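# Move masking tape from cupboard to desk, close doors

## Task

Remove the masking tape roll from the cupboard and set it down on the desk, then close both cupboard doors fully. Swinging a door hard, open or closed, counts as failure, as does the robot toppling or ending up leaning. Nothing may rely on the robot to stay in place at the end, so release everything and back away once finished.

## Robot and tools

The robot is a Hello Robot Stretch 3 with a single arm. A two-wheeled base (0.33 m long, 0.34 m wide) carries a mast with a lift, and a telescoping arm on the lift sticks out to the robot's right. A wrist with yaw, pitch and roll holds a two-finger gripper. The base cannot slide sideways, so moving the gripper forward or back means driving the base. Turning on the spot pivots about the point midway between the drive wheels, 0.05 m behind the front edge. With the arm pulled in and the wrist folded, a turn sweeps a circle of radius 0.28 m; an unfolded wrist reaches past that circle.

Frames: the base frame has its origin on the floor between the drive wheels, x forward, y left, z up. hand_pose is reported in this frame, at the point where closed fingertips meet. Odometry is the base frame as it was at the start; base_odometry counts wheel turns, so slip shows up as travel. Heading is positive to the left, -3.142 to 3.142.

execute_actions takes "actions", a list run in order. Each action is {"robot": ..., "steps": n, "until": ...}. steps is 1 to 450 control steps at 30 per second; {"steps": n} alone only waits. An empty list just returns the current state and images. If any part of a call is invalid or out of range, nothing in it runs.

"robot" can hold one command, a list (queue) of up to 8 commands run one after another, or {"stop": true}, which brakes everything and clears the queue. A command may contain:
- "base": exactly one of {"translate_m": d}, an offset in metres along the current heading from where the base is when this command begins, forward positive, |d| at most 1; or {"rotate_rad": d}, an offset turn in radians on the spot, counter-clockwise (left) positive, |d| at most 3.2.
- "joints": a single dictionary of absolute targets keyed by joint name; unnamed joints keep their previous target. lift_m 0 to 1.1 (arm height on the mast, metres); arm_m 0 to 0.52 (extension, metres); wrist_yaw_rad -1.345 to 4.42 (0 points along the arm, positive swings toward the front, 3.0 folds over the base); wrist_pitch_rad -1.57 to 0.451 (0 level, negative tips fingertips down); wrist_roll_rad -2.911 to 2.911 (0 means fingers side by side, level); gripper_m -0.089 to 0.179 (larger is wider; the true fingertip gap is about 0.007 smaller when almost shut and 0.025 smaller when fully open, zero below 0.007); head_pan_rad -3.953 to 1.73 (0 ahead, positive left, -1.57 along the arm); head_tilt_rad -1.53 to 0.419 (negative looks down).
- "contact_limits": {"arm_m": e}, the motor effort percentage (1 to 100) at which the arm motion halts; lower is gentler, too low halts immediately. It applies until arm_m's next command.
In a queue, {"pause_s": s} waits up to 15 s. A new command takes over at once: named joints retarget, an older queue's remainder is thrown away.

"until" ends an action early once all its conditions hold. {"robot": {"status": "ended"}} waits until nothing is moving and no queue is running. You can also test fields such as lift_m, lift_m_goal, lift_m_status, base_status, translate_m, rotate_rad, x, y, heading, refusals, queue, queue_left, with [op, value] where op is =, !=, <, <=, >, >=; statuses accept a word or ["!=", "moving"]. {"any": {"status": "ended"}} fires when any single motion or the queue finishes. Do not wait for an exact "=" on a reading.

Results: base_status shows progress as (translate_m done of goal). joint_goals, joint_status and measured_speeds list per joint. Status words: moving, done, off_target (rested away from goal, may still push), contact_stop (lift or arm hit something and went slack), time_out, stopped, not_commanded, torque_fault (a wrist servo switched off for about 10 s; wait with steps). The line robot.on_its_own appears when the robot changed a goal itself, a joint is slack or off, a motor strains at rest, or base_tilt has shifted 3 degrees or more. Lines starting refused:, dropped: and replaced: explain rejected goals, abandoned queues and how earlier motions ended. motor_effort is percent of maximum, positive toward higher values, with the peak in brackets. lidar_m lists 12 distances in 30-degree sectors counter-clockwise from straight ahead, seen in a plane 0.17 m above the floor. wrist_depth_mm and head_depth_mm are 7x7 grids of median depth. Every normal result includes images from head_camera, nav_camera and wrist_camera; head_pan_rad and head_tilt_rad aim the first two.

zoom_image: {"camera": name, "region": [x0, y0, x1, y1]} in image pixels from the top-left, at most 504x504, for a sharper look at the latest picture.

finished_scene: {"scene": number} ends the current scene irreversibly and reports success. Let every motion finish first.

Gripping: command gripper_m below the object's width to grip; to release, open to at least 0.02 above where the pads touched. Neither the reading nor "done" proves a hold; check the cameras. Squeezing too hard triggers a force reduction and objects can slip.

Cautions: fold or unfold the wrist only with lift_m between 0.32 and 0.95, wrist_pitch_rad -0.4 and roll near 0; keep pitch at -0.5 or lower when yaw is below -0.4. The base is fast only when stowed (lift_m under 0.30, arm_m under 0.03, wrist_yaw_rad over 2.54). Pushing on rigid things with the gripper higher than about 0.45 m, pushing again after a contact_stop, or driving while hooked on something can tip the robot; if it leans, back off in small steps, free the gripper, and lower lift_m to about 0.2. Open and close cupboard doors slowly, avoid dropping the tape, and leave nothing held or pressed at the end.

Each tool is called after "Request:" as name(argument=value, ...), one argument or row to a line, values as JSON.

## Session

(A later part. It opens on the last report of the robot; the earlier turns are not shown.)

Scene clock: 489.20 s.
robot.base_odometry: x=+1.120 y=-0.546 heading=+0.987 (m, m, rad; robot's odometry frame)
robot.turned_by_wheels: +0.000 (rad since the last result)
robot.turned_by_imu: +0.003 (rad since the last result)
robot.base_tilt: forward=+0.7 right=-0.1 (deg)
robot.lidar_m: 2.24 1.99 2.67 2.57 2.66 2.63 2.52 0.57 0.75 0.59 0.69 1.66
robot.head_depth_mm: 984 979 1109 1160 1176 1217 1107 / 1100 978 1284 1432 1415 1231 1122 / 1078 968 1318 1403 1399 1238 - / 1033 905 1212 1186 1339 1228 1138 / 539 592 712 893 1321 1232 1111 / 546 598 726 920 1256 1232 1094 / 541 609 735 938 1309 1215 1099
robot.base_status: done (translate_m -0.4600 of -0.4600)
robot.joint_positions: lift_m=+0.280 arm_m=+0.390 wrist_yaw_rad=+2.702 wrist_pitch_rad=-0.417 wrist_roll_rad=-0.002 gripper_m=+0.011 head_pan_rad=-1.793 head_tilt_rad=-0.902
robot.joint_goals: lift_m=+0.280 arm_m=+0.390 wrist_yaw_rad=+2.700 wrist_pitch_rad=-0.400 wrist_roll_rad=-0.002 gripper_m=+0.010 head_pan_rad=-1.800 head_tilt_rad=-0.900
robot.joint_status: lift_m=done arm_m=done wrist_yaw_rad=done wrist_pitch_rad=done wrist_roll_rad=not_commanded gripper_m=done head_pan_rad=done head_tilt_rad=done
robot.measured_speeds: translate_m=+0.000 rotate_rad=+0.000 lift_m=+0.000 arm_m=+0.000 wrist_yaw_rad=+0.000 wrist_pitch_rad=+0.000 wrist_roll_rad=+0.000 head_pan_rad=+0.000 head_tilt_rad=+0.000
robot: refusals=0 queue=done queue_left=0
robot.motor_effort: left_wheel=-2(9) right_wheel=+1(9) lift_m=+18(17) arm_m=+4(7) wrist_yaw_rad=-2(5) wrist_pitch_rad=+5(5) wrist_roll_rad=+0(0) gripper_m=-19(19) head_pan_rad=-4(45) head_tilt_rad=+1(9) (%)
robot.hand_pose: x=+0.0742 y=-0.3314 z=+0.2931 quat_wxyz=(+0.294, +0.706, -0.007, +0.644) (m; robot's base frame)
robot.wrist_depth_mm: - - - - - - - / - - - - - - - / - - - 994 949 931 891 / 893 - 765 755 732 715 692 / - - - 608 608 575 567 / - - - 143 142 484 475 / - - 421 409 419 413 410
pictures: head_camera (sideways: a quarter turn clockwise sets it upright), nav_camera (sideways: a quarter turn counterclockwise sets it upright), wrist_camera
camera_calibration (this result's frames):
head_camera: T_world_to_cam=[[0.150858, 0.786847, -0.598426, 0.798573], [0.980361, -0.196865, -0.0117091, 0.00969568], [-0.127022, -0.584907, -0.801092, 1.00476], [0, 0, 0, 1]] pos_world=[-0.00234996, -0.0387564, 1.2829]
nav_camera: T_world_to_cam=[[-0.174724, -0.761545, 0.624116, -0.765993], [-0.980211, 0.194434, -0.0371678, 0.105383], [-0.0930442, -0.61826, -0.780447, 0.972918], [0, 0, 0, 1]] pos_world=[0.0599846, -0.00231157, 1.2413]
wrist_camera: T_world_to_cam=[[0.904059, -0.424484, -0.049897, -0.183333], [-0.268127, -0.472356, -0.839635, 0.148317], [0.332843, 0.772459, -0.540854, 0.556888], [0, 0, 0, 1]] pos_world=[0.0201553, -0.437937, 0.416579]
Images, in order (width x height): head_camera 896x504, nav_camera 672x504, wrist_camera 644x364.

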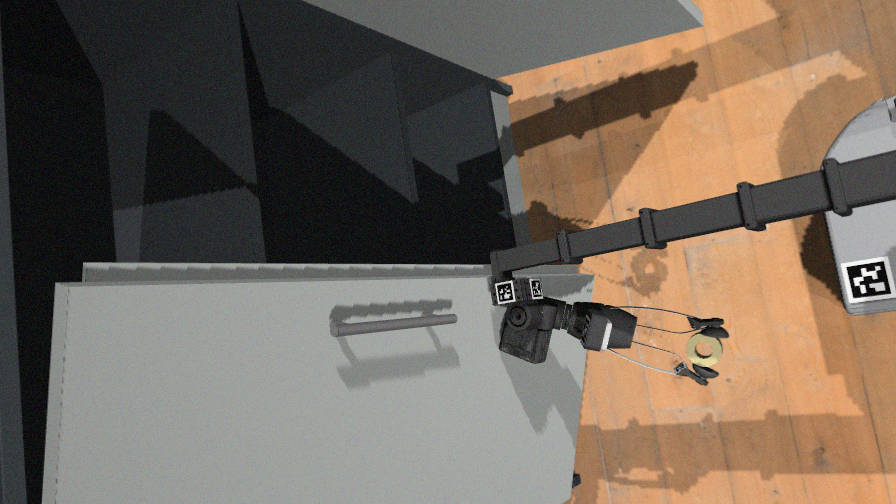

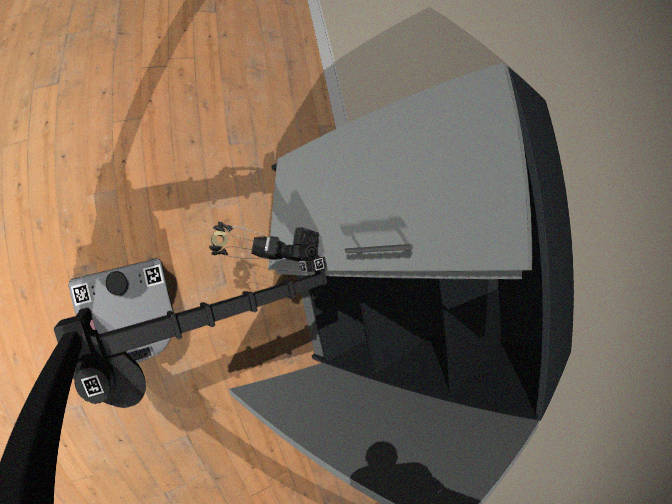

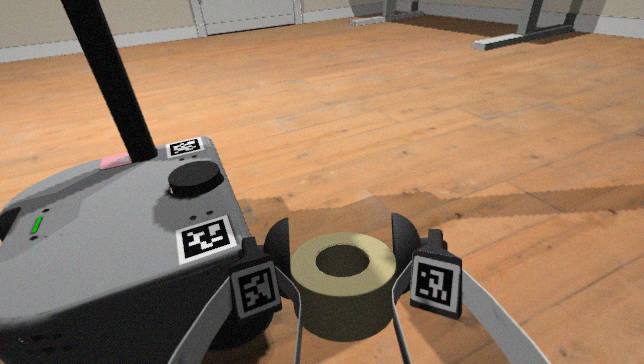

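Request:
execute_actions(
  actions=[
    {"robot":[{"joints":{"arm_m":0.43}},{"joints":{"arm_m":0.455}},{"joints":{"arm_m":0.468},"contact_limits":{"arm_m":14}},{"joints":{"arm_m":0.477},"contact_limits":{"arm_m":14}},{"joints":{"arm_m":0.485},"contact_limits":{"arm_m":14}},{"joints":{"arm_m":0.492},"contact_limits":{"arm_m":14}},{"joints":{"arm_m":0.499},"contact_limits":{"arm_m":14}},{"joints":{"arm_m":0.506},"contact_limits":{"arm_m":14}}],"steps":450,"until":{"robot":{"status":"ended"}}},
  ],
)

Scene clock: 500.43 s.
robot.base_odometry: x=+1.120 y=-0.546 heading=+0.987 (m, m, rad; robot's odometry frame)
robot.turned_by_wheels: -0.001 (rad since the last result)
robot.turned_by_imu: +0.000 (rad since the last result)
robot.base_tilt: forward=+0.7 right=+0.0 (deg)
robot.lidar_m: 2.24 1.99 2.67 2.57 2.66 2.64 2.53 0.57 0.74 0.72 0.75 1.66
robot.head_depth_mm: 980 985 1105 1161 1166 1214 1104 / 1105 973 1279 1440 1405 1243 1120 / 1081 970 1322 1402 1406 1244 - / 1037 938 1284 1368 1402 1233 1136 / 622 728 867 1042 1363 1226 1116 / 613 712 847 1039 1341 1223 1101 / 600 697 825 1019 1310 1221 1097
robot.base_status: done (translate_m -0.4600 of -0.4600)
robot.joint_positions: lift_m=+0.280 arm_m=+0.494 wrist_yaw_rad=+2.712 wrist_pitch_rad=-0.417 wrist_roll_rad=-0.002 gripper_m=+0.011 head_pan_rad=-1.793 head_tilt_rad=-0.902
robot.joint_goals: lift_m=+0.280 arm_m=+0.495 wrist_yaw_rad=+2.700 wrist_pitch_rad=-0.400 wrist_roll_rad=-0.002 gripper_m=+0.010 head_pan_rad=-1.800 head_tilt_rad=-0.900
robot.joint_status: lift_m=done arm_m=contact_stop wrist_yaw_rad=done wrist_pitch_rad=done wrist_roll_rad=not_commanded gripper_m=done head_pan_rad=done head_tilt_rad=done
robot.measured_speeds: translate_m=+0.000 rotate_rad=+0.000 lift_m=+0.000 arm_m=-0.005 wrist_yaw_rad=-0.020 wrist_pitch_rad=+0.000 wrist_roll_rad=+0.000 head_pan_rad=+0.000 head_tilt_rad=+0.000
robot: refusals=0 queue=dropped queue_left=0
robot.on_its_own: arm_m is slack since a contact_stop, until your next command for it (your +0.499 is given up)
robot.motor_effort: left_wheel=-13(14) right_wheel=+12(12) lift_m=+17(18) arm_m=+4(16) wrist_yaw_rad=-11(12) wrist_pitch_rad=+5(5) wrist_roll_rad=+0(0) gripper_m=-20(19) head_pan_rad=-4(4) head_tilt_rad=+1(1) (%)
robot.contact_limits: arm_m 14 (drawing in: default 21, maximum 34; extending or still: default 28, maximum 46)
robot.hand_pose: x=+0.0722 y=-0.4353 z=+0.2931 quat_wxyz=(+0.291, +0.706, -0.004, +0.645) (m; robot's base frame)
robot.wrist_depth_mm: - - - - - - - / - - - - - - - / - - - - 974 915 872 / 849 - 772 760 735 705 698 / - - - 609 619 568 561 / - - - 142 142 491 477 / 464 457 444 409 418 416 409
pictures: head_camera (sideways: a quarter turn clockwise sets it upright), nav_camera (sideways: a quarter turn counterclockwise sets it upright), wrist_camera
dropped: robot: command 6 of its queue: arm_m: contact_stop
camera_calibration (this result's frames):
head_camera: T_world_to_cam=[[0.150829, 0.786716, -0.598605, 0.798807], [0.98036, -0.196868, -0.0117146, 0.00970281], [-0.127062, -0.585082, -0.800958, 1.00458], [0, 0, 0, 1]] pos_world=[-0.00235095, -0.0387606, 1.28291]
nav_camera: T_world_to_cam=[[-0.174694, -0.761408, 0.624291, -0.766221], [-0.980213, 0.194426, -0.0371618, 0.105376], [-0.0930834, -0.61843, -0.780307, 0.972737], [0, 0, 0, 1]] pos_world=[0.0599816, -0.00232487, 1.24129]
wrist_camera: T_world_to_cam=[[0.908187, -0.41558, -0.0498969, -0.222044], [-0.263519, -0.475077, -0.839559, 0.0971301], [0.3252, 0.775626, -0.540972, 0.639758], [0, 0, 0, 1]] pos_world=[0.0192035, -0.542346, 0.416558]
Images, in order (width x height): head_camera 896x504, nav_camera 672x504, wrist_camera 644x364.

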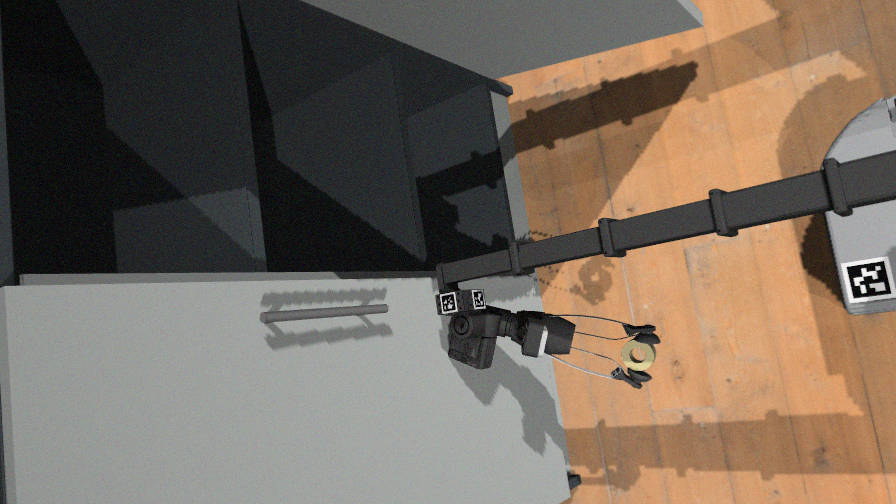

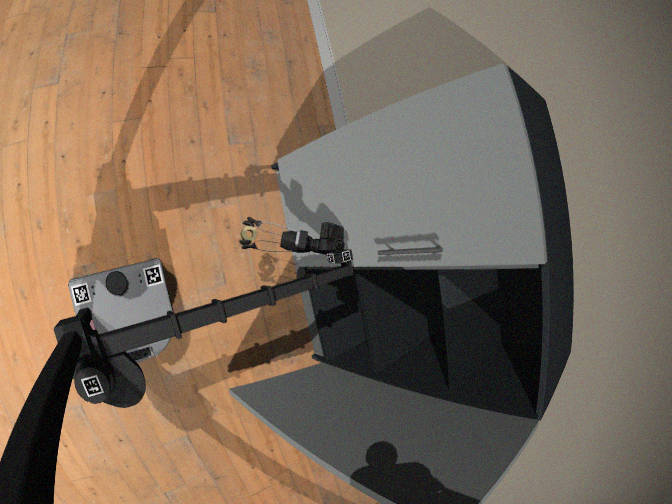

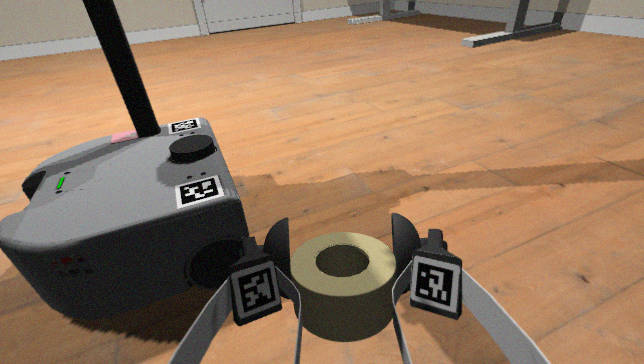

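Request:
execute_actions(
  actions=[
    {"robot":{"joints":{"arm_m":0.0}},"steps":200,"until":{"robot":{"arm_m":["<",0.025]}}},
    {"robot":[{"base":{"translate_m":-0.63},"joints":{"head_pan_rad":-1.3,"head_tilt_rad":-1.0}},{"joints":{"arm_m":0.17}}],"steps":300,"until":{"robot":{"status":"ended"}}},
  ],
)

Scene clock: 528.97 s.
robot.base_odometry: x=+0.773 y=-1.071 heading=+0.987 (m, m, rad; robot's odometry frame)
robot.turned_by_wheels: +0.001 (rad since the last result)
robot.turned_by_imu: +0.003 (rad since the last result)
robot.base_tilt: forward=+0.8 right=+0.0 (deg)
robot.lidar_m: 2.87 2.57 2.67 2.57 2.65 1.98 1.90 1.73 1.25 0.40 0.31 1.02
robot.head_depth_mm: 1051 1223 1487 1526 1348 1212 1100 / 581 1198 1540 1506 1374 1213 1111 / 443 520 716 1160 1374 1181 - / 1015 377 470 600 913 1185 - / 1019 357 404 1390 1316 1208 1092 / 1016 1335 1240 1459 1337 1198 1090 / 840 917 1156 1452 1335 1198 1089
robot.base_status: done (translate_m -0.6300 of -0.6300)
robot.joint_positions: lift_m=+0.280 arm_m=+0.170 wrist_yaw_rad=+2.702 wrist_pitch_rad=-0.417 wrist_roll_rad=-0.002 gripper_m=+0.011 head_pan_rad=-1.307 head_tilt_rad=-0.988
robot.joint_goals: lift_m=+0.280 arm_m=+0.170 wrist_yaw_rad=+2.700 wrist_pitch_rad=-0.400 wrist_roll_rad=-0.002 gripper_m=+0.010 head_pan_rad=-1.300 head_tilt_rad=-1.000
robot.joint_status: lift_m=done arm_m=done wrist_yaw_rad=done wrist_pitch_rad=done wrist_roll_rad=not_commanded gripper_m=done head_pan_rad=done head_tilt_rad=done
robot.measured_speeds: translate_m=+0.000 rotate_rad=+0.000 lift_m=+0.000 arm_m=+0.000 wrist_yaw_rad=+0.000 wrist_pitch_rad=+0.000 wrist_roll_rad=+0.000 head_pan_rad=+0.000 head_tilt_rad=+0.000
robot: refusals=0 queue=done queue_left=0
robot.motor_effort: left_wheel=-1(13) right_wheel=+1(9) lift_m=+17(17) arm_m=+5(7) wrist_yaw_rad=-1(9) wrist_pitch_rad=+5(5) wrist_roll_rad=+0(0) gripper_m=-19(18) head_pan_rad=+4(43) head_tilt_rad=-4(13) (%)
robot.hand_pose: x=+0.0744 y=-0.1115 z=+0.2931 quat_wxyz=(+0.294, +0.706, -0.007, +0.644) (m; robot's base frame)
robot.wrist_depth_mm: - - - - - - - / - - - - - - - / - - - 996 961 919 896 / 823 795 789 764 730 703 694 / 676 - - 601 600 567 563 / - - - 142 142 486 480 / - - - 278 416 417 417
pictures: head_camera (sideways: a quarter turn clockwise sets it upright), nav_camera (sideways: a quarter turn counterclockwise sets it upright), wrist_camera
camera_calibration (this result's frames):
head_camera: T_world_to_cam=[[-0.247411, 0.812588, -0.52772, 0.708888], [0.958313, 0.285561, -0.00957702, 0.00705326], [0.142914, -0.50809, -0.849365, 1.06586], [0, 0, 0, 1]] pos_world=[0.0163009, -0.0364934, 1.27947]
nav_camera: T_world_to_cam=[[0.215073, -0.803583, 0.554976, -0.678292], [-0.958138, -0.283595, -0.0393207, 0.108047], [0.188986, -0.523287, -0.830936, 1.03684], [0, 0, 0, 1]] pos_world=[0.0534587, 0.0281423, 1.24223]
wrist_camera: T_world_to_cam=[[0.903783, -0.425073, -0.0498966, -0.0901392], [-0.268481, -0.47229, -0.839559, 0.25221], [0.333308, 0.772176, -0.540972, 0.386916], [0, 0, 0, 1]] pos_world=[0.0202174, -0.217967, 0.416558]
Images, in order (width x height): head_camera 896x504, nav_camera 672x504, wrist_camera 644x364.

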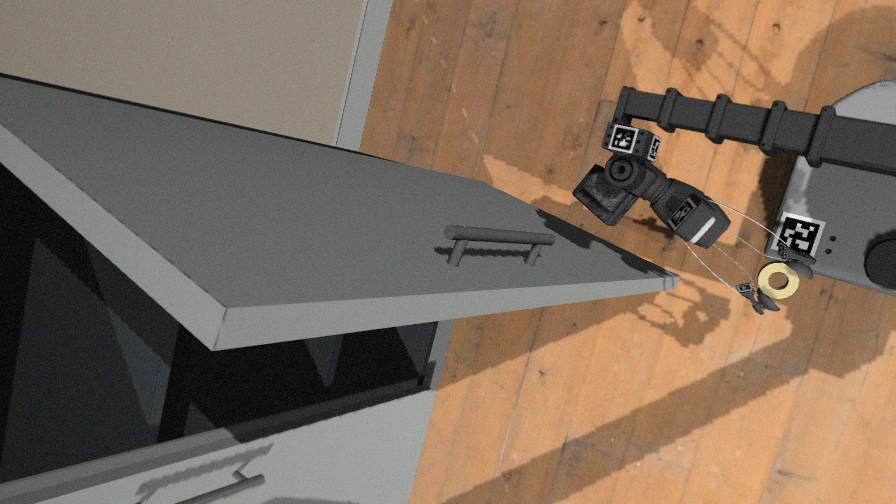

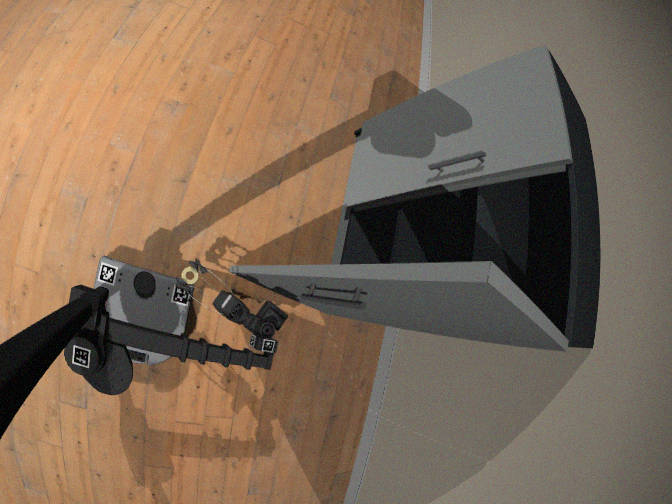

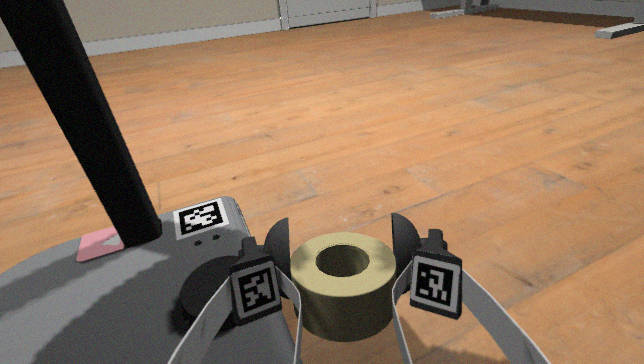

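Request:
execute_actions(
  actions=[
    {"robot":{"base":{"translate_m":0.39},"joints":{"head_pan_rad":-1.5,"head_tilt_rad":-0.9}},"steps":200,"until":{"robot":{"translate_m":[">",0.19]}}},
    {"robot":{"joints":{"arm_m":0.22}},"steps":200,"until":{"robot":{"translate_m":[">",0.26]}}},
    {"robot":{"joints":{"arm_m":0.29}},"steps":200,"until":{"robot":{"translate_m":[">",0.33]}}},
    {"robot":{"joints":{"arm_m":0.39}},"steps":200,"until":{"robot":{"status":"ended"}}},
  ],
)

Scene clock: 538.53 s.
robot.base_odometry: x=+0.988 y=-0.746 heading=+0.987 (m, m, rad; robot's odometry frame)
robot.turned_by_wheels: +0.000 (rad since the last result)
robot.turned_by_imu: +0.001 (rad since the last result)
robot.base_tilt: forward=+0.8 right=+0.0 (deg)
robot.lidar_m: 2.48 2.20 2.67 2.58 2.66 2.39 2.29 1.72 0.71 0.60 0.75 1.67
robot.head_depth_mm: 578 654 799 1035 1381 1243 1109 / 564 637 776 994 1320 1242 1101 / 552 621 752 950 1352 1241 1124 / 552 606 727 912 1205 1216 1128 / 630 727 890 1126 1361 1227 1097 / 640 755 908 1152 1359 1230 1093 / 647 760 922 1168 1395 1227 1092
robot.base_status: done (translate_m +0.3900 of +0.3900)
robot.joint_positions: lift_m=+0.280 arm_m=+0.390 wrist_yaw_rad=+2.700 wrist_pitch_rad=-0.418 wrist_roll_rad=-0.002 gripper_m=+0.011 head_pan_rad=-1.493 head_tilt_rad=-0.902
robot.joint_goals: lift_m=+0.280 arm_m=+0.390 wrist_yaw_rad=+2.700 wrist_pitch_rad=-0.400 wrist_roll_rad=-0.002 gripper_m=+0.010 head_pan_rad=-1.500 head_tilt_rad=-0.900
robot.joint_status: lift_m=done arm_m=done wrist_yaw_rad=done wrist_pitch_rad=done wrist_roll_rad=not_commanded gripper_m=done head_pan_rad=done head_tilt_rad=done
robot.measured_speeds: translate_m=+0.000 rotate_rad=+0.000 lift_m=+0.000 arm_m=+0.000 wrist_yaw_rad=+0.000 wrist_pitch_rad=+0.000 wrist_roll_rad=+0.000 head_pan_rad=+0.000 head_tilt_rad=+0.000
robot: refusals=0 queue=done queue_left=0
robot.motor_effort: left_wheel=-2(6) right_wheel=+0(10) lift_m=+18(17) arm_m=+5(6) wrist_yaw_rad=+0(1) wrist_pitch_rad=+5(5) wrist_roll_rad=+0(0) gripper_m=-19(19) head_pan_rad=-4(26) head_tilt_rad=+0(10) (%)
robot.hand_pose: x=+0.0747 y=-0.3316 z=+0.2930 quat_wxyz=(+0.295, +0.706, -0.008, +0.644) (m; robot's base frame)
robot.wrist_depth_mm: - - - - - - - / - - - - - - - / - - - - 954 927 874 / 882 - 782 745 740 713 692 / - - - 607 612 575 563 / - - - 142 143 481 476 / - - 421 409 420 417 408
pictures: head_camera (sideways: a quarter turn clockwise sets it upright), nav_camera (sideways: a quarter turn counterclockwise sets it upright), wrist_camera
camera_calibration (this result's frames):
head_camera: T_world_to_cam=[[-0.0885964, 0.796491, -0.598125, 0.799641], [0.99473, 0.101861, -0.0116999, 0.00959607], [0.0516069, -0.596009, -0.801317, 1.00396], [0, 0, 0, 1]] pos_world=[0.00948864, -0.0395147, 1.28289]
nav_camera: T_world_to_cam=[[0.0583159, -0.779388, 0.623822, -0.767031], [-0.99387, -0.104121, -0.0371778, 0.10548], [0.093929, -0.61783, -0.780681, 0.972082], [0, 0, 0, 1]] pos_world=[0.0582564, 0.0137495, 1.2413]
wrist_camera: T_world_to_cam=[[0.903097, -0.426518, -0.0499887, -0.184398], [-0.269405, -0.47205, -0.839399, 0.148356], [0.334422, 0.771525, -0.541213, 0.556557], [0, 0, 0, 1]] pos_world=[0.0203723, -0.438016, 0.416528]
Images, in order (width x height): head_camera 896x504, nav_camera 672x504, wrist_camera 644x364.

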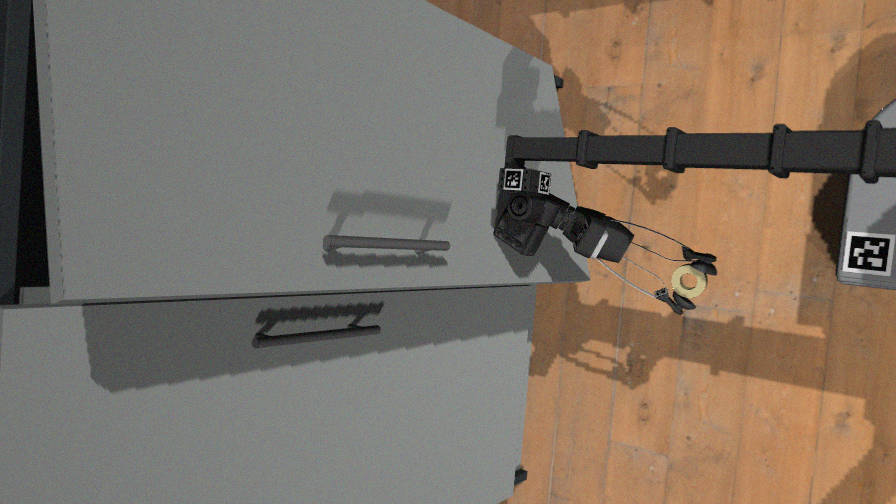

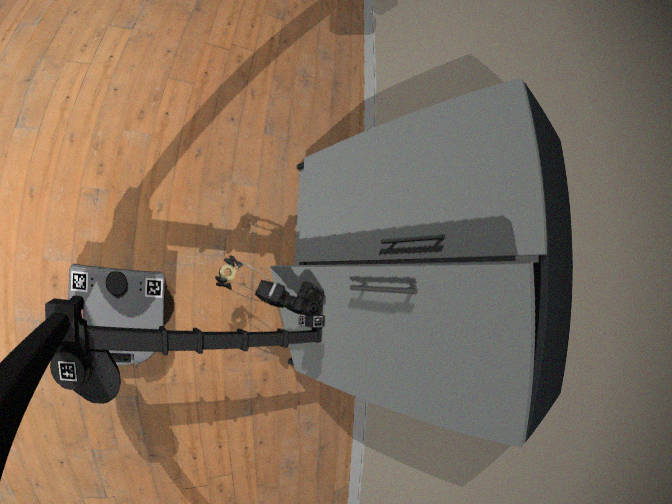

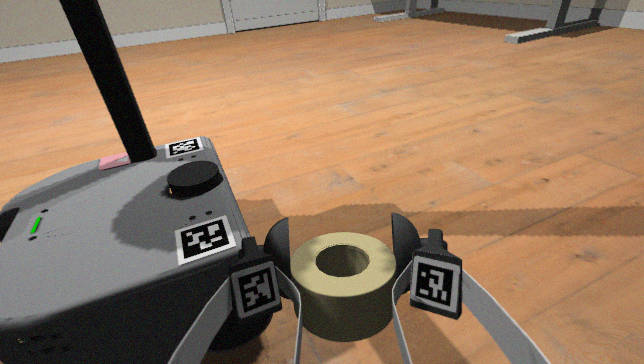

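Request:
execute_actions(
  actions=[
    {"robot":[{"joints":{"arm_m":0.435,"head_tilt_rad":-0.6}},{"joints":{"arm_m":0.46}},{"joints":{"arm_m":0.473},"contact_limits":{"arm_m":14}},{"joints":{"arm_m":0.482},"contact_limits":{"arm_m":14}},{"joints":{"arm_m":0.489},"contact_limits":{"arm_m":14}},{"joints":{"arm_m":0.496},"contact_limits":{"arm_m":14}},{"joints":{"arm_m":0.503},"contact_limits":{"arm_m":14}},{"joints":{"arm_m":0.51},"contact_limits":{"arm_m":14}}],"steps":450,"until":{"robot":{"status":"ended"}}},
    {"robot":{"joints":{"arm_m":0.0}},"steps":200,"until":{"robot":{"status":"ended"}}},
  ],
)

Scene clock: 554.57 s.
robot.base_odometry: x=+0.988 y=-0.746 heading=+0.987 (m, m, rad; robot's odometry frame)
robot.turned_by_wheels: +0.000 (rad since the last result)
robot.turned_by_imu: +0.002 (rad since the last result)
robot.base_tilt: forward=+0.8 right=+0.0 (deg)
robot.lidar_m: 2.48 2.20 2.66 2.57 2.67 2.39 2.29 1.72 0.75 0.72 0.75 1.67
robot.head_depth_mm: 963 952 704 799 922 1168 1212 / 974 939 712 811 937 1115 1217 / 978 925 719 822 949 1135 1211 / 987 912 727 825 960 1147 1212 / 995 900 734 836 977 1167 1208 / 1004 887 743 846 983 1186 1194 / 1011 878 751 855 1006 1207 1200
robot.base_status: done (translate_m +0.3900 of +0.3900)
robot.joint_positions: lift_m=+0.280 arm_m=+0.000 wrist_yaw_rad=+2.702 wrist_pitch_rad=-0.418 wrist_roll_rad=-0.002 gripper_m=+0.011 head_pan_rad=-1.493 head_tilt_rad=-0.606
robot.joint_goals: lift_m=+0.280 arm_m=+0.000 wrist_yaw_rad=+2.700 wrist_pitch_rad=-0.400 wrist_roll_rad=-0.002 gripper_m=+0.010 head_pan_rad=-1.500 head_tilt_rad=-0.600
robot.joint_status: lift_m=done arm_m=done wrist_yaw_rad=done wrist_pitch_rad=done wrist_roll_rad=not_commanded gripper_m=done head_pan_rad=done head_tilt_rad=done
robot.measured_speeds: translate_m=+0.000 rotate_rad=+0.000 lift_m=+0.000 arm_m=+0.000 wrist_yaw_rad=+0.000 wrist_pitch_rad=+0.000 wrist_roll_rad=+0.000 head_pan_rad=+0.000 head_tilt_rad=+0.000
robot: refusals=0 queue=done queue_left=0
robot.motor_effort: left_wheel=-2(13) right_wheel=+2(11) lift_m=+17(17) arm_m=-4(16) wrist_yaw_rad=-2(11) wrist_pitch_rad=+5(5) wrist_roll_rad=+0(0) gripper_m=-18(19) head_pan_rad=-4(4) head_tilt_rad=+2(17) (%)
robot.hand_pose: x=+0.0743 y=+0.0577 z=+0.2930 quat_wxyz=(+0.294, +0.706, -0.007, +0.644) (m; robot's base frame)
robot.wrist_depth_mm: - - - - - - - / - - - - - - - / - - - 976 950 925 899 / - 797 774 767 731 709 688 / - 641 638 607 618 578 559 / - 526 532 142 143 496 481 / 454 - - 276 425 420 416
pictures: head_camera (sideways: a quarter turn clockwise sets it upright), nav_camera (sideways: a quarter turn counterclockwise sets it upright), wrist_camera
dropped: robot: command 6 of its queue: arm_m: contact_stop
camera_calibration (this result's frames):
head_camera: T_world_to_cam=[[-0.0723272, 0.587425, -0.80604, 1.0705], [0.995079, 0.0973758, -0.0183244, 0.0182242], [0.0677246, -0.803399, -0.591577, 0.731074], [0, 0, 0, 1]] pos_world=[0.00977988, -0.0432678, 1.29568]
nav_camera: T_world_to_cam=[[0.0415304, -0.56368, 0.824948, -1.02905], [-0.993119, -0.113772, -0.0277429, 0.0932045], [0.109494, -0.81812, -0.564527, 0.69084], [0, 0, 0, 1]] pos_world=[0.0596573, -0.00426395, 1.2415]
wrist_camera: T_world_to_cam=[[0.90386, -0.424899, -0.0499886, -0.018181], [-0.268564, -0.472547, -0.839388, 0.33198], [0.333033, 0.772114, -0.541229, 0.256407], [0, 0, 0, 1]] pos_world=[0.0201992, -0.0488243, 0.416526]
Images, in order (width x height): head_camera 896x504, nav_camera 672x504, wrist_camera 644x364.

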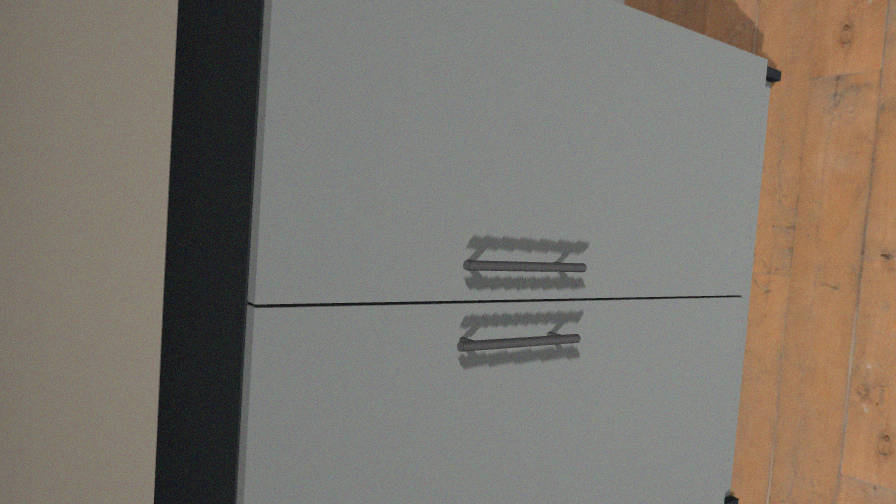

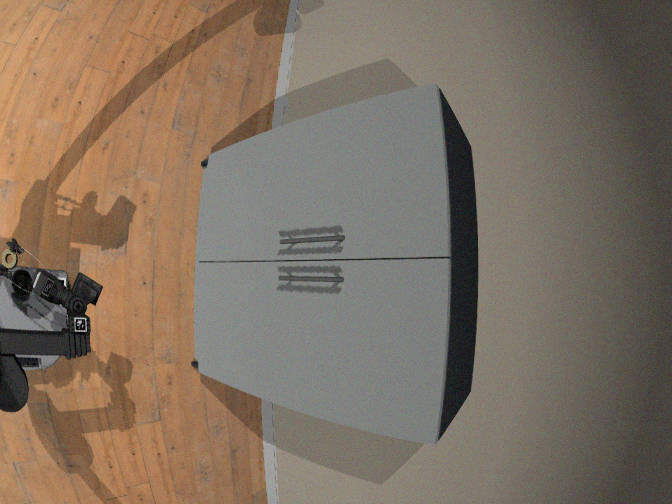

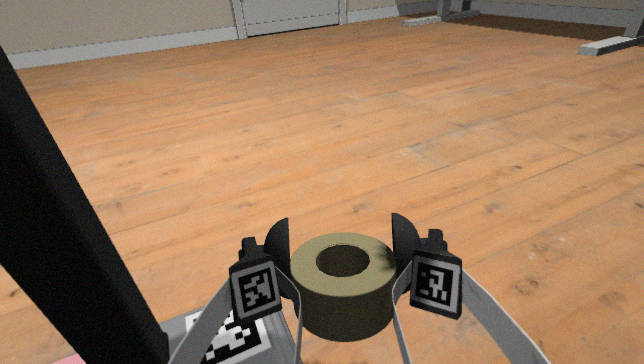

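Request:
execute_actions(
  actions=[
    {"robot":[{"base":{"rotate_rad":0.66},"joints":{"head_pan_rad":-0.5,"head_tilt_rad":-0.5}},{"base":{"translate_m":1.0}}],"steps":450,"until":{"robot":{"status":"ended"}}},
  ],
)

Scene clock: 573.40 s.
robot.base_odometry: x=+0.912 y=+0.251 heading=+1.647 (m, m, rad; robot's odometry frame)
robot.turned_by_wheels: +0.660 (rad since the last result)
robot.turned_by_imu: +0.664 (rad since the last result)
robot.base_tilt: forward=+0.8 right=+0.0 (deg)
robot.lidar_m: 1.81 1.98 1.96 2.13 3.14 3.09 1.69 1.35 1.60 1.93 1.70 1.26
robot.head_depth_mm: 1342 1468 1600 1788 1901 1567 1290 / 1361 1490 1629 1808 1922 1553 1280 / 1387 1514 1670 1827 1940 1548 1282 / 1395 1547 1186 1845 1877 1541 1276 / 1432 1557 1088 1886 1857 1535 1270 / 1438 1566 1165 1956 1917 1526 1266 / 1465 1587 1142 2001 1907 1525 1256
robot.base_status: done (translate_m +1.0000 of +1.0000)
robot.joint_positions: lift_m=+0.280 arm_m=+0.000 wrist_yaw_rad=+2.702 wrist_pitch_rad=-0.418 wrist_roll_rad=-0.002 gripper_m=+0.011 head_pan_rad=-0.507 head_tilt_rad=-0.507
robot.joint_goals: lift_m=+0.280 arm_m=+0.000 wrist_yaw_rad=+2.700 wrist_pitch_rad=-0.400 wrist_roll_rad=-0.002 gripper_m=+0.010 head_pan_rad=-0.500 head_tilt_rad=-0.500
robot.joint_status: lift_m=done arm_m=done wrist_yaw_rad=done wrist_pitch_rad=done wrist_roll_rad=not_commanded gripper_m=done head_pan_rad=done head_tilt_rad=done
robot.measured_speeds: translate_m=+0.000 rotate_rad=+0.000 lift_m=+0.000 arm_m=+0.000 wrist_yaw_rad=+0.000 wrist_pitch_rad=+0.000 wrist_roll_rad=+0.000 head_pan_rad=+0.000 head_tilt_rad=+0.000
robot: refusals=0 queue=done queue_left=0
robot.motor_effort: left_wheel=-2(12) right_wheel=+1(5) lift_m=+18(17) arm_m=-4(4) wrist_yaw_rad=-1(1) wrist_pitch_rad=+5(5) wrist_roll_rad=+0(0) gripper_m=-18(19) head_pan_rad=+4(50) head_tilt_rad=+1(10) (%)
robot.hand_pose: x=+0.0743 y=+0.0576 z=+0.2930 quat_wxyz=(+0.294, +0.706, -0.007, +0.644) (m; robot's base frame)
robot.wrist_depth_mm: - - - - - - - / - - - - - - - / - - - 986 957 921 871 / - 812 786 757 721 709 692 / - 643 634 606 610 578 562 / - 526 539 142 142 487 473 / 458 - - 277 418 421 414
pictures: head_camera (sideways: a quarter turn clockwise sets it upright), nav_camera (sideways: a quarter turn counterclockwise sets it upright), wrist_camera
camera_calibration (this result's frames):
head_camera: T_world_to_cam=[[-0.457428, 0.223674, -0.860656, 1.14406], [0.469619, 0.882638, -0.0202097, 0.0238863], [0.755127, -0.413425, -0.508785, 0.619165], [0, 0, 0, 1]] pos_world=[0.0445583, -0.021001, 1.30015]
nav_camera: T_world_to_cam=[[0.419105, -0.235405, 0.876889, -1.09909], [-0.450945, -0.892229, -0.0239963, 0.0850229], [0.788035, -0.385372, -0.480093, 0.576844], [0, 0, 0, 1]] pos_world=[0.0444013, 0.0394279, 1.24276]
wrist_camera: T_world_to_cam=[[0.90375, -0.425132, -0.0499871, -0.0182138], [-0.268685, -0.472478, -0.839388, 0.331992], [0.333233, 0.772028, -0.541229, 0.256391], [0, 0, 0, 1]] pos_world=[0.0202241, -0.0488255, 0.416526]
Images, in order (width x height): head_camera 896x504, nav_camera 672x504, wrist_camera 644x364.

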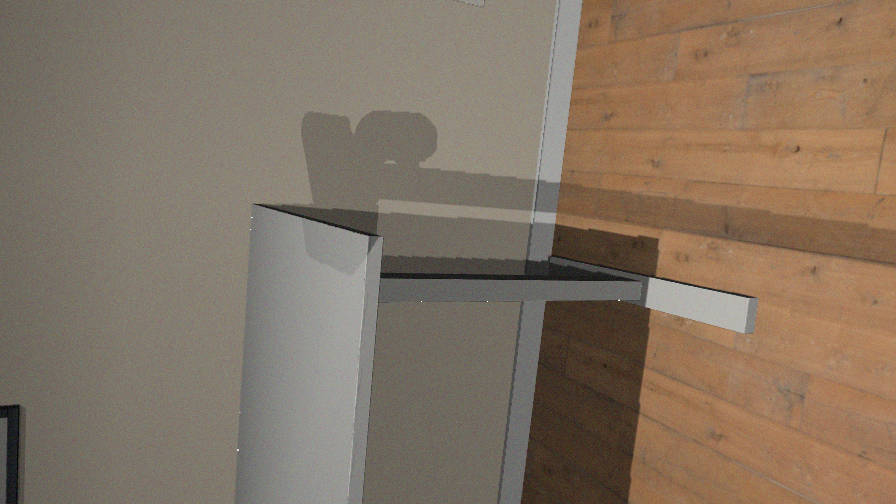

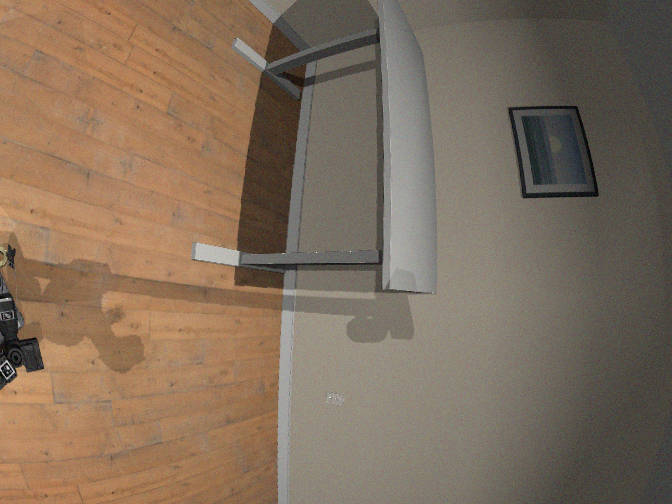

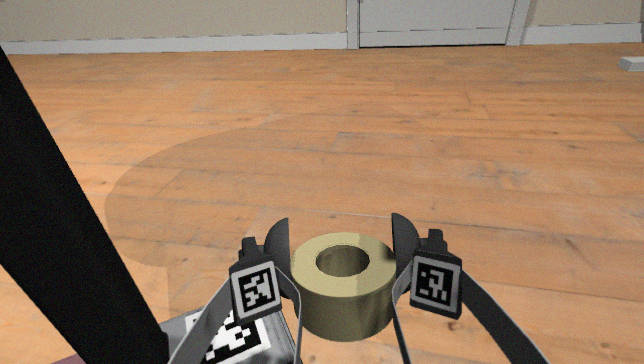

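Request:
execute_actions(
  actions=[
    {"robot":[{"base":{"translate_m":0.45},"joints":{"head_pan_rad":-1.57,"head_tilt_rad":-0.6}},{"base":{"rotate_rad":1.0}}],"steps":450,"until":{"robot":{"rotate_rad":[">",0.85]}}},
    {"robot":{"joints":{"lift_m":0.92}},"steps":200,"until":{"robot":{"lift_m":[">",0.36]}}},
    {"robot":{"joints":{"wrist_yaw_rad":0.0}},"steps":200,"until":{"robot":{"wrist_yaw_rad":["<",1.0]}}},
    {"robot":{"joints":{"wrist_pitch_rad":-0.2}},"steps":300,"until":{"robot":{"status":"ended"}}},
  ],
)

Scene clock: 605.07 s.
robot.base_odometry: x=+0.878 y=+0.700 heading=+2.647 (m, m, rad; robot's odometry frame)
robot.turned_by_wheels: +1.000 (rad since the last result)
robot.turned_by_imu: +1.005 (rad since the last result)
robot.base_tilt: forward=+0.8 right=+0.0 (deg)
robot.lidar_m: 1.69 1.78 2.60 3.44 2.13 1.70 2.06 1.76 1.35 0.87 1.39 1.47
robot.head_depth_mm: 1068 1178 1312 1422 1678 - - / 1074 1176 872 641 1689 - - / 1082 1183 863 666 - - - / 1088 1195 859 665 1652 - 1212 / 1101 1194 852 660 1707 1438 1208 / 1116 1198 845 656 1725 1425 1212 / 1122 1209 839 681 1738 1422 1203
robot.base_status: done (rotate_rad +0.9999 of +1.0000)
robot.joint_positions: lift_m=+0.920 arm_m=+0.000 wrist_yaw_rad=+0.002 wrist_pitch_rad=-0.222 wrist_roll_rad=-0.002 gripper_m=+0.011 head_pan_rad=-1.563 head_tilt_rad=-0.593
robot.joint_goals: lift_m=+0.920 arm_m=+0.000 wrist_yaw_rad=+0.000 wrist_pitch_rad=-0.200 wrist_roll_rad=-0.002 gripper_m=+0.010 head_pan_rad=-1.570 head_tilt_rad=-0.600
robot.joint_status: lift_m=done arm_m=done wrist_yaw_rad=done wrist_pitch_rad=done wrist_roll_rad=not_commanded gripper_m=done head_pan_rad=done head_tilt_rad=done
robot.measured_speeds: translate_m=+0.000 rotate_rad=+0.000 lift_m=+0.000 arm_m=+0.000 wrist_yaw_rad=+0.000 wrist_pitch_rad=+0.000 wrist_roll_rad=+0.000 head_pan_rad=+0.000 head_tilt_rad=+0.000
robot: refusals=0 queue=done queue_left=0
robot.motor_effort: left_wheel=-2(12) right_wheel=+1(6) lift_m=+26(27) arm_m=-4(4) wrist_yaw_rad=-2(2) wrist_pitch_rad=+6(8) wrist_roll_rad=+0(0) gripper_m=-19(19) head_pan_rad=-5(50) head_tilt_rad=-3(10) (%)
robot.hand_pose: x=-0.0210 y=-0.3900 z=+0.9785 quat_wxyz=(+0.704, +0.079, -0.702, -0.078) (m; robot's base frame)
robot.wrist_depth_mm: - - 1000 - 953 939 916 / - - - - 996 993 991 / 662 602 551 518 483 - - / 363 343 328 316 308 303 - / - - - 708 - - - / - - - 142 142 - - / - - - - - - -
pictures: head_camera (sideways: a quarter turn clockwise sets it upright), nav_camera (sideways: a quarter turn counterclockwise sets it upright), wrist_camera
camera_calibration (this result's frames):
head_camera: T_world_to_cam=[[-0.0309734, 0.580752, -0.813491, 1.07996], [0.999455, 0.0272831, -0.0185764, 0.0185258], [0.0114063, -0.813624, -0.58128, 0.718021], [0, 0, 0, 1]] pos_world=[0.00674425, -0.0434945, 1.29625]
nav_camera: T_world_to_cam=[[0.00191153, -0.554672, 0.832067, -1.03809], [-0.998643, -0.0443607, -0.0272775, 0.0926327], [0.0520411, -0.830886, -0.554004, 0.6775], [0, 0, 0, 1]] pos_world=[0.0592335, -0.00876749, 1.24163]
wrist_camera: T_world_to_cam=[[-0.998726, -0.012176, -0.0489615, 0.0320146], [0.0410371, 0.368496, -0.928723, 1.0922], [0.0293503, -0.929549, -0.367527, 0.164781], [0, 0, 0, 1]] pos_world=[-0.0176831, -0.248908, 1.07648]
Images, in order (width x height): head_camera 896x504, nav_camera 672x504, wrist_camera 644x364.

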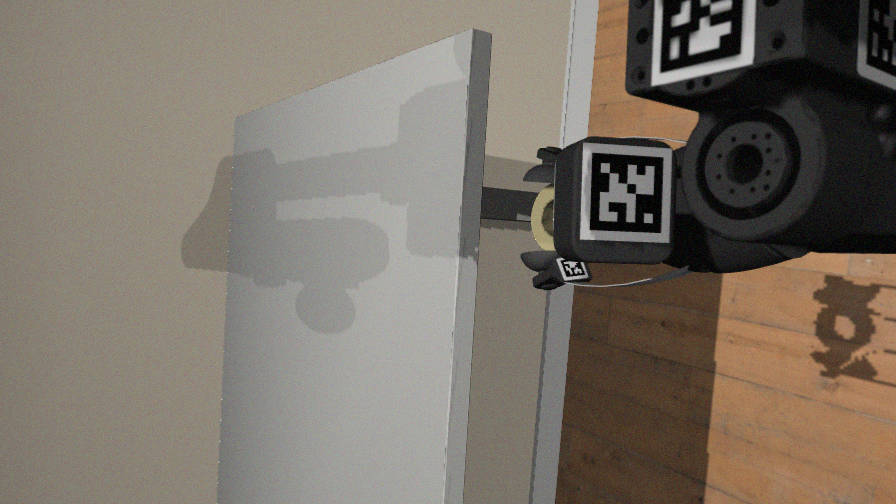

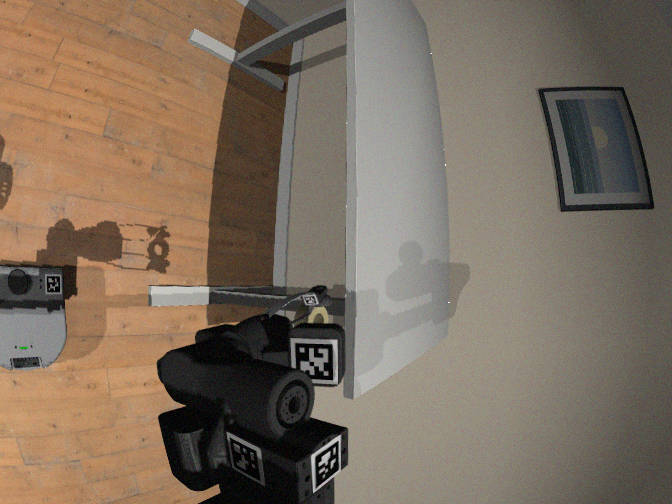

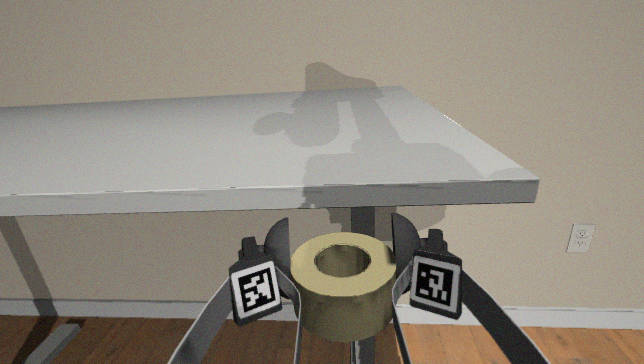

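Request:
execute_actions(
  actions=[
    {"robot":{"joints":{"lift_m":0.95}},"steps":100,"until":{"robot":{"lift_m":[">",0.94]}}},
    {"robot":{"joints":{"arm_m":0.29}},"steps":300,"until":{"robot":{"status":"ended"}}},
  ],
)

Scene clock: 614.33 s.
robot.base_odometry: x=+0.878 y=+0.700 heading=+2.647 (m, m, rad; robot's odometry frame)
robot.turned_by_wheels: +0.000 (rad since the last result)
robot.turned_by_imu: +0.001 (rad since the last result)
robot.base_tilt: forward=+0.7 right=+0.0 (deg)
robot.lidar_m: 1.69 1.77 2.60 3.45 2.13 1.70 2.06 1.76 1.35 0.87 1.38 1.47
robot.head_depth_mm: 1066 1167 - - 1661 1459 1230 / 1074 1181 - 614 1683 1447 1222 / 1082 1184 - 825 1676 1407 1226 / 1089 1189 908 664 1669 1413 1209 / 1104 1198 849 659 1705 1441 1212 / 1115 1198 844 655 1713 1433 1207 / 1117 1201 840 679 1736 1426 1199
robot.base_status: done (rotate_rad +0.9999 of +1.0000)
robot.joint_positions: lift_m=+0.950 arm_m=+0.290 wrist_yaw_rad=+0.001 wrist_pitch_rad=-0.222 wrist_roll_rad=-0.002 gripper_m=+0.011 head_pan_rad=-1.563 head_tilt_rad=-0.593
robot.joint_goals: lift_m=+0.950 arm_m=+0.290 wrist_yaw_rad=+0.000 wrist_pitch_rad=-0.200 wrist_roll_rad=-0.002 gripper_m=+0.010 head_pan_rad=-1.570 head_tilt_rad=-0.600
robot.joint_status: lift_m=done arm_m=done wrist_yaw_rad=done wrist_pitch_rad=done wrist_roll_rad=not_commanded gripper_m=done head_pan_rad=done head_tilt_rad=done
robot.measured_speeds: translate_m=+0.000 rotate_rad=+0.000 lift_m=+0.000 arm_m=+0.000 wrist_yaw_rad=+0.000 wrist_pitch_rad=+0.000 wrist_roll_rad=+0.000 head_pan_rad=+0.000 head_tilt_rad=+0.000
robot: refusals=0 queue=done queue_left=0
robot.motor_effort: left_wheel=-1(2) right_wheel=+1(1) lift_m=+26(26) arm_m=+4(7) wrist_yaw_rad=+0(1) wrist_pitch_rad=+6(6) wrist_roll_rad=+0(0) gripper_m=-19(19) head_pan_rad=-4(4) head_tilt_rad=-2(3) (%)
robot.hand_pose: x=-0.0213 y=-0.6792 z=+1.0085 quat_wxyz=(+0.704, +0.079, -0.702, -0.078) (m; robot's base frame)
robot.wrist_depth_mm: 760 743 723 725 696 689 662 / 798 803 778 761 731 724 710 / 828 760 696 641 593 769 749 / 451 430 410 395 371 393 809 / 309 301 299 280 284 263 846 / 235 233 231 142 142 209 204 / 191 188 182 167 171 172 169
pictures: head_camera (sideways: a quarter turn clockwise sets it upright), nav_camera (sideways: a quarter turn counterclockwise sets it upright), wrist_camera
camera_calibration (this result's frames):
head_camera: T_world_to_cam=[[-0.0309728, 0.580751, -0.813492, 1.07996], [0.999455, 0.0272822, -0.0185764, 0.0185258], [0.0114055, -0.813624, -0.58128, 0.718021], [0, 0, 0, 1]] pos_world=[0.00674421, -0.0434945, 1.29625]
nav_camera: T_world_to_cam=[[0.001911, -0.554672, 0.832067, -1.03809], [-0.998643, -0.0443597, -0.0272775, 0.0926327], [0.0520403, -0.830886, -0.554004, 0.677499], [0, 0, 0, 1]] pos_world=[0.0592335, -0.00876755, 1.24163]
wrist_camera: T_world_to_cam=[[-0.998739, -0.0110702, -0.0489599, 0.0304409], [0.0414484, 0.368294, -0.928785, 1.22659], [0.0283135, -0.929643, -0.367371, -0.0932058], [0, 0, 0, 1]] pos_world=[-0.0177987, -0.538058, 1.10649]
Images, in order (width x height): head_camera 896x504, nav_camera 672x504, wrist_camera 644x364.

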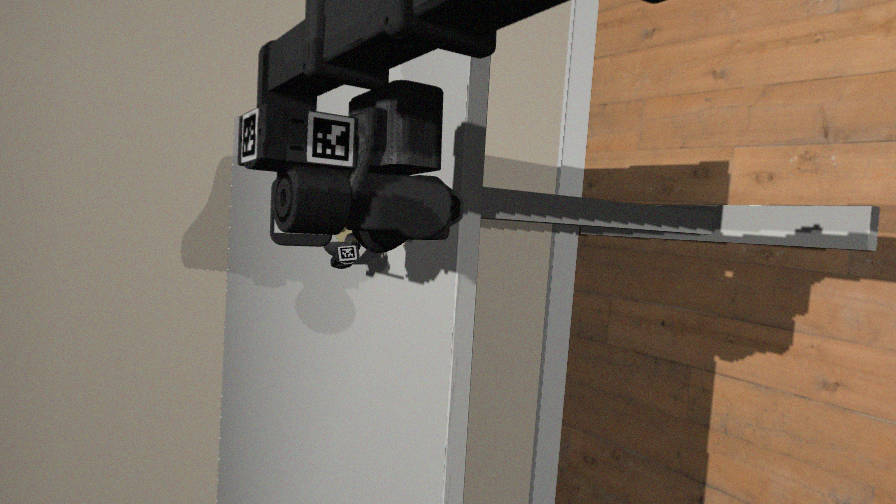

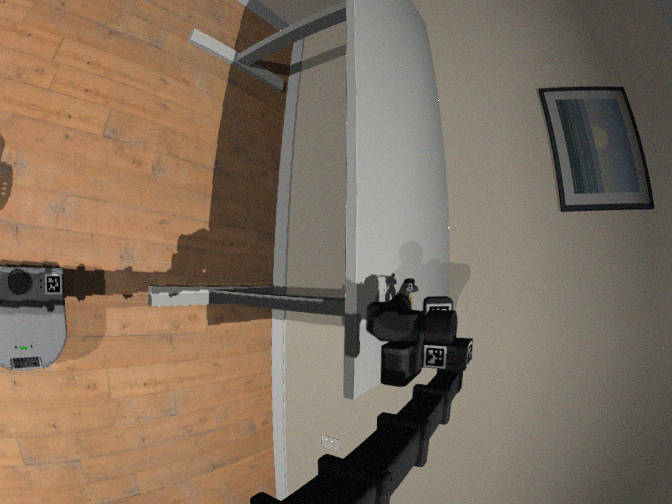

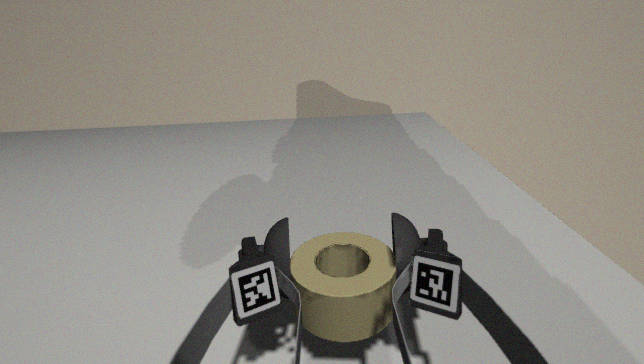

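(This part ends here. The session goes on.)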